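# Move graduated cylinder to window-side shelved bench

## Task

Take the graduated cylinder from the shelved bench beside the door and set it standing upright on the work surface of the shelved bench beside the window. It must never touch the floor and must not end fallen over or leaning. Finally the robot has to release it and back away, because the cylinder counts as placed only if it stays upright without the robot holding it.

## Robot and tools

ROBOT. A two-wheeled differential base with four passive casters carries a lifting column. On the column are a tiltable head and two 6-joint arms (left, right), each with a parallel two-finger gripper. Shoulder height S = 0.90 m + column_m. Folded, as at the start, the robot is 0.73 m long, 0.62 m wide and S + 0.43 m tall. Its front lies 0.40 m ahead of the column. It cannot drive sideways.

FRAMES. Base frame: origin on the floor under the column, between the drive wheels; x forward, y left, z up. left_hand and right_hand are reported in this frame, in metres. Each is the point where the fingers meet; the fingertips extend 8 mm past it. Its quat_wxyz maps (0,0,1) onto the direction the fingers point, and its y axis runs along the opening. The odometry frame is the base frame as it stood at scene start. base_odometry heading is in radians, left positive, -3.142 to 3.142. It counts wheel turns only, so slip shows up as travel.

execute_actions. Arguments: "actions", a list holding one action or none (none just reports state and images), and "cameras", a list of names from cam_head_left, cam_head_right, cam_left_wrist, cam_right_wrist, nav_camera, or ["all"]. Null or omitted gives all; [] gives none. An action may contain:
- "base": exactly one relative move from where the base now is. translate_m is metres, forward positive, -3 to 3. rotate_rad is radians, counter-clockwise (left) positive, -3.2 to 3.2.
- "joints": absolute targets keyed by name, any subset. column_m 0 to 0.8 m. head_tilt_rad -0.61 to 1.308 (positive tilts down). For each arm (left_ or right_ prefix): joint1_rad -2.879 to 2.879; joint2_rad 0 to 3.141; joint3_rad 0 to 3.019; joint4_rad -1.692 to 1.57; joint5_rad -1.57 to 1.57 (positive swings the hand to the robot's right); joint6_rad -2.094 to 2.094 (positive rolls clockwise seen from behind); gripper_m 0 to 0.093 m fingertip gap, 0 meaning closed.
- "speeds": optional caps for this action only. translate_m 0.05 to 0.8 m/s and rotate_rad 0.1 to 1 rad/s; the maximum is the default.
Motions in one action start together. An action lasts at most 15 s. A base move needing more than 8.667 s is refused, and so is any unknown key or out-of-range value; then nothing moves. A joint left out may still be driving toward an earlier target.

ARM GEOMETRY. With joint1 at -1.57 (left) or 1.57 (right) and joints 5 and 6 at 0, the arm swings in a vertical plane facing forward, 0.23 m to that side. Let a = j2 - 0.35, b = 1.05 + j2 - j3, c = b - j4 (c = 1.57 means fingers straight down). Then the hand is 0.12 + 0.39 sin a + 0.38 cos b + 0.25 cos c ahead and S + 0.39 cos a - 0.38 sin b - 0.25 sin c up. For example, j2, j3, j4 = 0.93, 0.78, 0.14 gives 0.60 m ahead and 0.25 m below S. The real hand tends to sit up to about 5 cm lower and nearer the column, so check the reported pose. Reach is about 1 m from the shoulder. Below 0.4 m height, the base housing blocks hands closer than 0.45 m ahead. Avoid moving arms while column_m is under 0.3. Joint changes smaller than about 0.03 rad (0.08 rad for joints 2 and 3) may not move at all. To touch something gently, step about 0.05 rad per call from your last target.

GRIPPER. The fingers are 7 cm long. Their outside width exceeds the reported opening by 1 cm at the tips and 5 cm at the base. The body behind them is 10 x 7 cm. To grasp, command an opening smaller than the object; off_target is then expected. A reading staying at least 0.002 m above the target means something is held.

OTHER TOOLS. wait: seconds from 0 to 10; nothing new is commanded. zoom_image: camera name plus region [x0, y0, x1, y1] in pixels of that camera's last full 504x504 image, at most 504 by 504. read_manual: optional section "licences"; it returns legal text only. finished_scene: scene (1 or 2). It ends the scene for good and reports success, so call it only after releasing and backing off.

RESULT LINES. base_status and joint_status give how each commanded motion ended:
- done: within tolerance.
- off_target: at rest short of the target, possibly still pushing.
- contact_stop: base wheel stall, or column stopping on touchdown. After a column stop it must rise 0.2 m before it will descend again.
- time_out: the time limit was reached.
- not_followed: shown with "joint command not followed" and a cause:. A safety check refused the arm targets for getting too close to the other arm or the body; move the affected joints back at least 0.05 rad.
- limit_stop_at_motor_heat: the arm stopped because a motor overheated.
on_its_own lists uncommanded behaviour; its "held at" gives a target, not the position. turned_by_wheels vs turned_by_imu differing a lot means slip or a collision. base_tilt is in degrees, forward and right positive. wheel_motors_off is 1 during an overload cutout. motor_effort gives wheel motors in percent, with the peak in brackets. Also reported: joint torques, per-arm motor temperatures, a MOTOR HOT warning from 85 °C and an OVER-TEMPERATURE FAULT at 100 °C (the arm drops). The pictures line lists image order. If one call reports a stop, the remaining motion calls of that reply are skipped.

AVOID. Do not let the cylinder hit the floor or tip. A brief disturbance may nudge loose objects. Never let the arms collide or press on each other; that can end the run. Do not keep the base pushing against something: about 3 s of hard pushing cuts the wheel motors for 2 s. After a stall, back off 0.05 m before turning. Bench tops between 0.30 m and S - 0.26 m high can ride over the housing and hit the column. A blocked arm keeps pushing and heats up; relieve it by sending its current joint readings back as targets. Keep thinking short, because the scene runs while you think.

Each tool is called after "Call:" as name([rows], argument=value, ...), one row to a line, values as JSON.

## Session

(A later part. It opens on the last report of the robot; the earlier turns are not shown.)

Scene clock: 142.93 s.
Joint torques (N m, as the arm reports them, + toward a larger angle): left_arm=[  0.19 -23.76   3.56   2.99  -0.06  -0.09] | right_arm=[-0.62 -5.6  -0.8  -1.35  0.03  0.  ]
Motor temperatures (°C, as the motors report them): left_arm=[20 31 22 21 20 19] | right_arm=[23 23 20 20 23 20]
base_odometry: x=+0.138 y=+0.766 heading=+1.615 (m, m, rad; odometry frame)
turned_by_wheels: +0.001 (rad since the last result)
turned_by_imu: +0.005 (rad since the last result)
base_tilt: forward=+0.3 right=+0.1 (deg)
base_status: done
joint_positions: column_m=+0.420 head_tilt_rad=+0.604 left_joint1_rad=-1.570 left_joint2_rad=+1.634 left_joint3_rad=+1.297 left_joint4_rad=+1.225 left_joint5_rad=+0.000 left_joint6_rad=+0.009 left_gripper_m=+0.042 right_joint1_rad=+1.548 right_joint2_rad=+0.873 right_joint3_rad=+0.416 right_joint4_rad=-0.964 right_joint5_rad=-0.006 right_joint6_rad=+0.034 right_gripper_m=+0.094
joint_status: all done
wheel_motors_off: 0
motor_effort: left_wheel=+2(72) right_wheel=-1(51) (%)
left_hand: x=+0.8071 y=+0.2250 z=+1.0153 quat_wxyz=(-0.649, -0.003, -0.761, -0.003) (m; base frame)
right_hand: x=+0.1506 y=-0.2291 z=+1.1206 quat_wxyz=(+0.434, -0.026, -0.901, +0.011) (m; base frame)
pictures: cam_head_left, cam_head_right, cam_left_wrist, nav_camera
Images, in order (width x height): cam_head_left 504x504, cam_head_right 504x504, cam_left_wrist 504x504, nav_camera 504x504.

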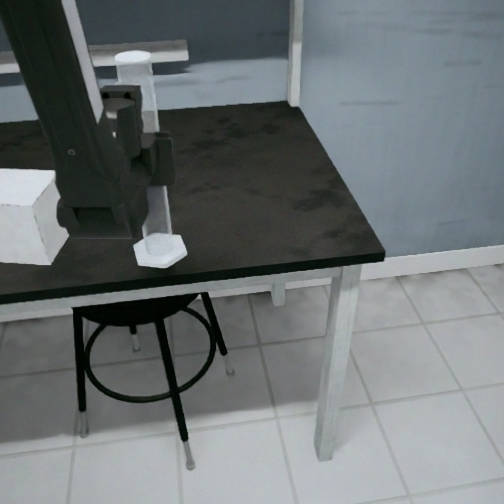

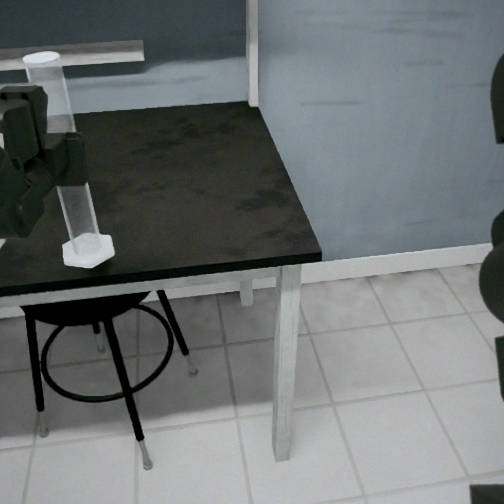

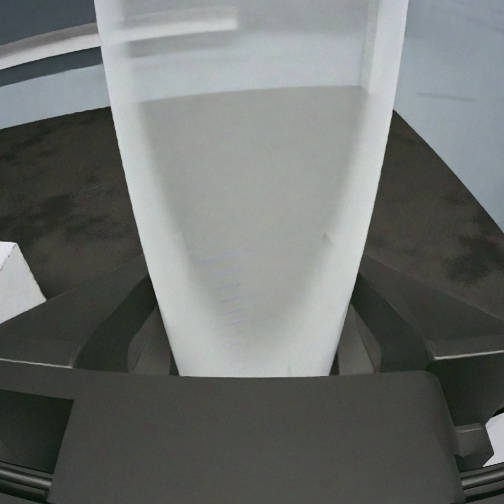

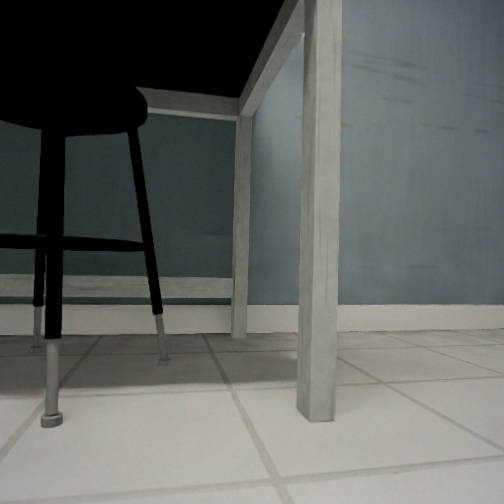

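Call:
execute_actions([
  {"base": {"translate_m": 0.27}, "joints": {"column_m": 0.385}, "speeds": {"translate_m": 0.3}},
], cameras=["cam_head_left", "cam_head_right", "cam_left_wrist"])

Scene clock: 160.23 s.
Joint torques (N m, as the arm reports them, + toward a larger angle): left_arm=[  0.23 -23.97   3.58   2.96  -0.06  -0.1 ] | right_arm=[-0.65 -5.63 -0.8  -1.32  0.03  0.  ]
Motor temperatures (°C, as the motors report them): left_arm=[20 32 22 21 20 19] | right_arm=[23 23 20 20 23 20]
base_odometry: x=+0.126 y=+1.036 heading=+1.616 (m, m, rad; odometry frame)
turned_by_wheels: +0.001 (rad since the last result)
turned_by_imu: +0.004 (rad since the last result)
base_tilt: forward=+0.3 right=+0.1 (deg)
base_status: done
joint_positions: column_m=+0.385 head_tilt_rad=+0.604 left_joint1_rad=-1.570 left_joint2_rad=+1.634 left_joint3_rad=+1.296 left_joint4_rad=+1.225 left_joint5_rad=+0.000 left_joint6_rad=+0.009 left_gripper_m=+0.042 right_joint1_rad=+1.548 right_joint2_rad=+0.873 right_joint3_rad=+0.416 right_joint4_rad=-0.964 right_joint5_rad=-0.006 right_joint6_rad=+0.034 right_gripper_m=+0.094
joint_status: all done
wheel_motors_off: 0
motor_effort: left_wheel=+1(42) right_wheel=+0(39) (%)
left_hand: x=+0.8067 y=+0.2250 z=+0.9798 quat_wxyz=(-0.648, -0.003, -0.761, -0.003) (m; base frame)
right_hand: x=+0.1506 y=-0.2291 z=+1.0856 quat_wxyz=(+0.434, -0.026, -0.901, +0.011) (m; base frame)
pictures: cam_head_left, cam_head_right, cam_left_wrist
Images, in order (width x height): cam_head_left 504x504, cam_head_right 504x504, cam_left_wrist 504x504.

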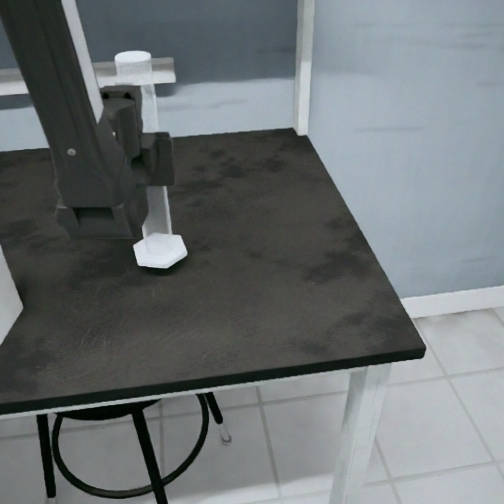

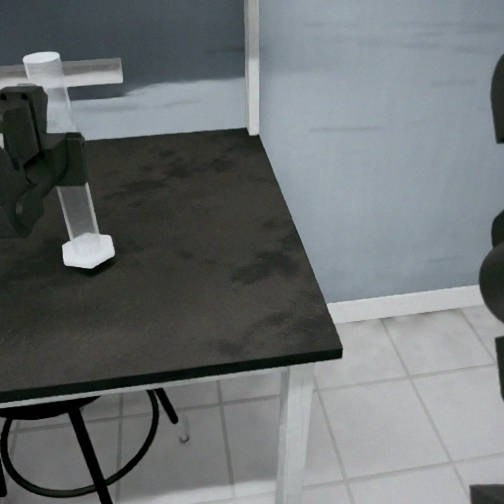

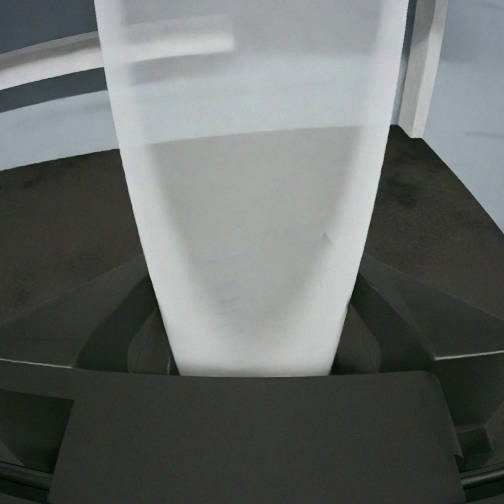

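Call:
execute_actions([
  {"joints": {"column_m": 0.365}},
], cameras=["cam_head_left"])

Call:
execute_actions([
  {"joints": {"column_m": 0.355}},
], cameras=["cam_head_left"])

Scene clock: 164.53 s.
Joint torques (N m, as the arm reports them, + toward a larger angle): left_arm=[  0.16 -23.6    3.6    2.98  -0.06  -0.09] | right_arm=[-0.6  -5.61 -0.81 -1.34  0.03 -0.01]
Motor temperatures (°C, as the motors report them): left_arm=[20 32 22 21 20 19] | right_arm=[23 23 20 20 23 20]
base_odometry: x=+0.126 y=+1.036 heading=+1.616 (m, m, rad; odometry frame)
turned_by_wheels: +0.000 (rad since the last result)
turned_by_imu: +0.002 (rad since the last result)
base_tilt: forward=+0.4 right=+0.2 (deg)
base_status: not commanded
joint_positions: column_m=+0.365 head_tilt_rad=+0.604 left_joint1_rad=-1.570 left_joint2_rad=+1.634 left_joint3_rad=+1.296 left_joint4_rad=+1.225 left_joint5_rad=+0.000 left_joint6_rad=+0.009 left_gripper_m=+0.042 right_joint1_rad=+1.548 right_joint2_rad=+0.873 right_joint3_rad=+0.416 right_joint4_rad=-0.964 right_joint5_rad=-0.006 right_joint6_rad=+0.034 right_gripper_m=+0.094
joint_status: all done
wheel_motors_off: 0
motor_effort: left_wheel=+2(2) right_wheel=-3(3) (%)
left_hand: x=+0.8067 y=+0.2250 z=+0.9598 quat_wxyz=(-0.648, -0.003, -0.761, -0.003) (m; base frame)
right_hand: x=+0.1506 y=-0.2291 z=+1.0656 quat_wxyz=(+0.434, -0.026, -0.901, +0.011) (m; base frame)
pictures: cam_head_left
Images, in order (width x height): cam_head_left 504x504.

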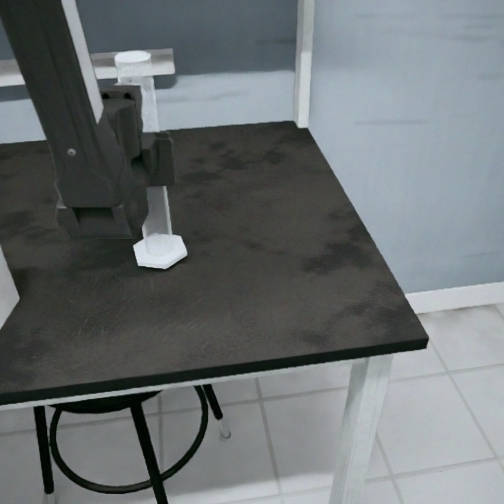

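Scene clock: 165.23 s.
Joint torques (N m, as the arm reports them, + toward a larger angle): left_arm=[  0.26 -23.7    3.58   2.99  -0.06  -0.09] | right_arm=[-0.62 -5.6  -0.81 -1.32  0.03 -0.01]
Motor temperatures (°C, as the motors report them): left_arm=[20 32 22 21 20 19] | right_arm=[23 23 20 20 23 20]
base_odometry: x=+0.126 y=+1.036 heading=+1.616 (m, m, rad; odometry frame)
turned_by_wheels: +0.000 (rad since the last result)
turned_by_imu: +0.000 (rad since the last result)
base_tilt: forward=+0.3 right=+0.1 (deg)
base_status: not commanded
joint_positions: column_m=+0.355 head_tilt_rad=+0.604 left_joint1_rad=-1.570 left_joint2_rad=+1.634 left_joint3_rad=+1.296 left_joint4_rad=+1.225 left_joint5_rad=+0.000 left_joint6_rad=+0.009 left_gripper_m=+0.042 right_joint1_rad=+1.548 right_joint2_rad=+0.873 right_joint3_rad=+0.416 right_joint4_rad=-0.964 right_joint5_rad=-0.006 right_joint6_rad=+0.034 right_gripper_m=+0.094
joint_status: all done
wheel_motors_off: 0
motor_effort: left_wheel=+2(3) right_wheel=-4(4) (%)
left_hand: x=+0.8067 y=+0.2250 z=+0.9498 quat_wxyz=(-0.648, -0.003, -0.761, -0.003) (m; base frame)
right_hand: x=+0.1506 y=-0.2291 z=+1.0556 quat_wxyz=(+0.434, -0.026, -0.901, +0.011) (m; base frame)
pictures: cam_head_left
Images, in order (width x height): cam_head_left 504x504.

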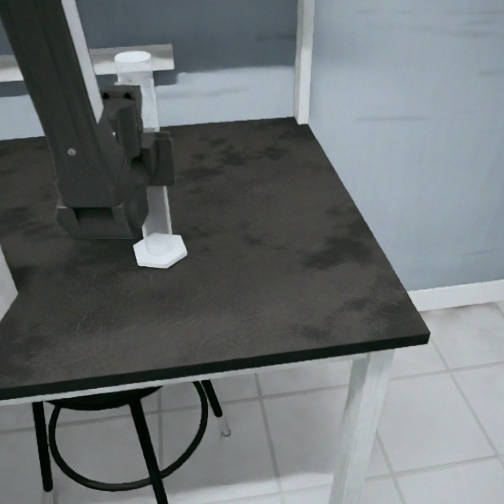

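Call:
execute_actions([
  {"joints": {"column_m": 0.345}},
], cameras=["cam_head_left"])

Scene clock: 167.97 s.
Joint torques (N m, as the arm reports them, + toward a larger angle): left_arm=[  0.22 -23.81   3.58   2.49  -0.06  -0.09] | right_arm=[-0.61 -5.73 -0.8  -1.34  0.04 -0.01]
Motor temperatures (°C, as the motors report them): left_arm=[20 32 22 21 20 19] | right_arm=[23 23 20 20 23 20]
base_odometry: x=+0.126 y=+1.036 heading=+1.616 (m, m, rad; odometry frame)
turned_by_wheels: +0.000 (rad since the last result)
turned_by_imu: +0.001 (rad since the last result)
base_tilt: forward=+0.4 right=+0.1 (deg)
base_status: not commanded
joint_positions: column_m=+0.345 head_tilt_rad=+0.604 left_joint1_rad=-1.570 left_joint2_rad=+1.634 left_joint3_rad=+1.296 left_joint4_rad=+1.239 left_joint5_rad=+0.000 left_joint6_rad=+0.008 left_gripper_m=+0.042 right_joint1_rad=+1.548 right_joint2_rad=+0.873 right_joint3_rad=+0.416 right_joint4_rad=-0.964 right_joint5_rad=-0.006 right_joint6_rad=+0.034 right_gripper_m=+0.094
joint_status: all done
wheel_motors_off: 0
motor_effort: left_wheel=+3(3) right_wheel=-4(2) (%)
left_hand: x=+0.8072 y=+0.2250 z=+0.9431 quat_wxyz=(-0.653, -0.003, -0.757, -0.003) (m; base frame)
right_hand: x=+0.1506 y=-0.2291 z=+1.0456 quat_wxyz=(+0.434, -0.026, -0.901, +0.011) (m; base frame)
pictures: cam_head_left
Images, in order (width x height): cam_head_left 504x504.

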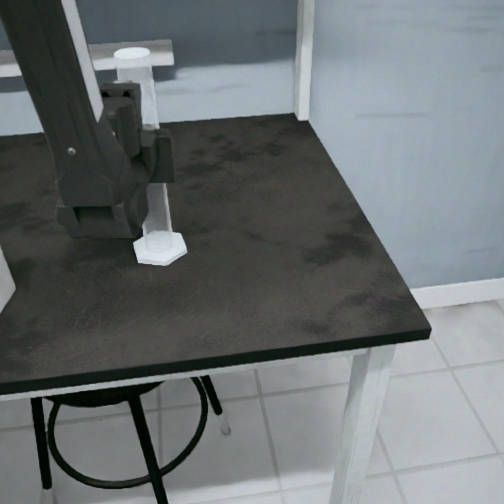

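Contact detected (joint 4 deflected). Release.

Call:
execute_actions([
  {"joints": {"left_gripper_m": 0.093}},
], cameras=["cam_head_left", "cam_left_wrist"])

Call:
execute_actions([
  {"base": {"translate_m": -0.45}, "speeds": {"translate_m": 0.4}},
], cameras=["cam_head_left", "cam_head_right", "cam_left_wrist"])

Scene clock: 172.67 s.
Joint torques (N m, as the arm reports them, + toward a larger angle): left_arm=[  0.3  -23.79   3.58   2.45  -0.06  -0.09] | right_arm=[-0.62 -5.57 -0.84 -1.32  0.04  0.  ]
Motor temperatures (°C, as the motors report them): left_arm=[20 32 22 21 20 19] | right_arm=[23 23 20 20 23 20]
base_odometry: x=+0.126 y=+1.036 heading=+1.616 (m, m, rad; odometry frame)
turned_by_wheels: +0.000 (rad since the last result)
turned_by_imu: +0.002 (rad since the last result)
base_tilt: forward=+0.3 right=+0.1 (deg)
base_status: not commanded
joint_positions: column_m=+0.345 head_tilt_rad=+0.604 left_joint1_rad=-1.570 left_joint2_rad=+1.634 left_joint3_rad=+1.296 left_joint4_rad=+1.239 left_joint5_rad=+0.000 left_joint6_rad=+0.008 left_gripper_m=+0.093 right_joint1_rad=+1.548 right_joint2_rad=+0.873 right_joint3_rad=+0.416 right_joint4_rad=-0.964 right_joint5_rad=-0.006 right_joint6_rad=+0.034 right_gripper_m=+0.094
joint_status: all done
wheel_motors_off: 0
motor_effort: left_wheel=+3(3) right_wheel=-3(3) (%)
left_hand: x=+0.8072 y=+0.2250 z=+0.9431 quat_wxyz=(-0.653, -0.003, -0.757, -0.003) (m; base frame)
right_hand: x=+0.1506 y=-0.2291 z=+1.0456 quat_wxyz=(+0.434, -0.026, -0.901, +0.011) (m; base frame)
pictures: cam_head_left, cam_left_wrist
Images, in order (width x height): cam_head_left 504x504, cam_left_wrist 504x504.

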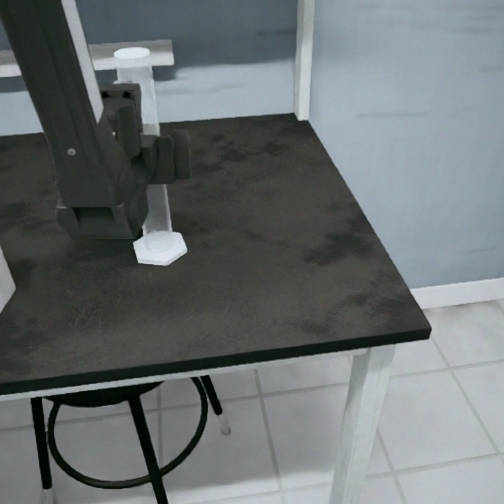

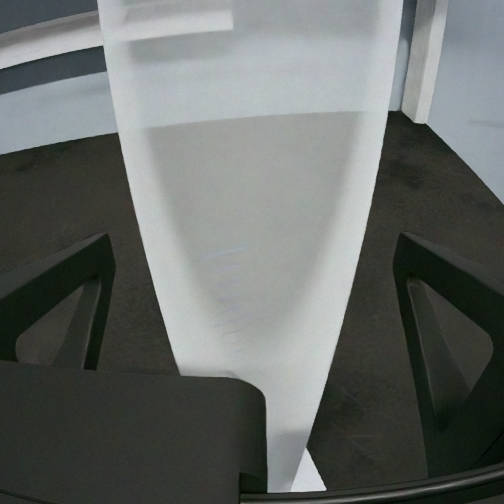

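Scene clock: 175.23 s.
Joint torques (N m, as the arm reports them, + toward a larger angle): left_arm=[  0.2  -23.91   3.5    2.48  -0.06  -0.09] | right_arm=[-0.62 -5.61 -0.79 -1.33  0.03  0.  ]
Motor temperatures (°C, as the motors report them): left_arm=[20 32 22 21 20 19] | right_arm=[23 23 20 20 23 20]
base_odometry: x=+0.146 y=+0.587 heading=+1.618 (m, m, rad; odometry frame)
turned_by_wheels: +0.002 (rad since the last result)
turned_by_imu: +0.002 (rad since the last result)
base_tilt: forward=+0.3 right=+0.1 (deg)
base_status: done
joint_positions: column_m=+0.345 head_tilt_rad=+0.604 left_joint1_rad=-1.570 left_joint2_rad=+1.634 left_joint3_rad=+1.297 left_joint4_rad=+1.239 left_joint5_rad=+0.000 left_joint6_rad=+0.008 left_gripper_m=+0.093 right_joint1_rad=+1.548 right_joint2_rad=+0.873 right_joint3_rad=+0.415 right_joint4_rad=-0.964 right_joint5_rad=-0.006 right_joint6_rad=+0.034 right_gripper_m=+0.094
joint_status: not commanded
wheel_motors_off: 0
motor_effort: left_wheel=+2(55) right_wheel=-2(37) (%)
left_hand: x=+0.8075 y=+0.2250 z=+0.9433 quat_wxyz=(-0.654, -0.003, -0.757, -0.003) (m; base frame)
right_hand: x=+0.1502 y=-0.2291 z=+1.0457 quat_wxyz=(+0.434, -0.026, -0.900, +0.011) (m; base frame)
pictures: cam_head_left, cam_head_right, cam_left_wrist
Images, in order (width x height): cam_head_left 504x504, cam_head_right 504x504, cam_left_wrist 504x504.

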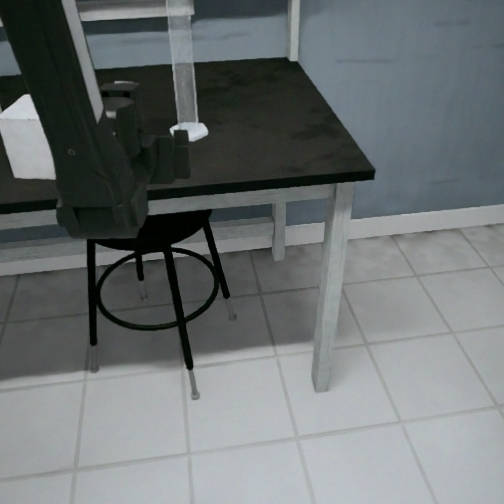

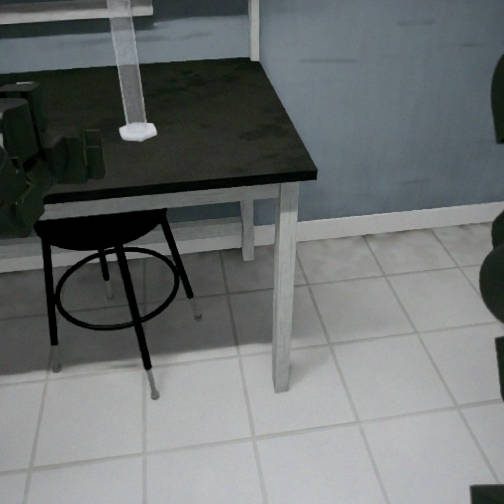

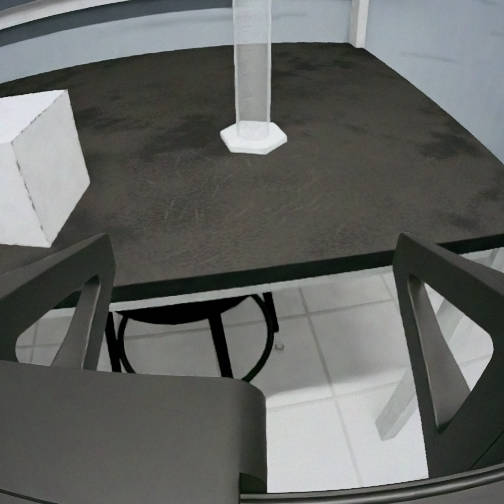

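Call:
finished_scene(scene=1)

The scene is finished: the task was done.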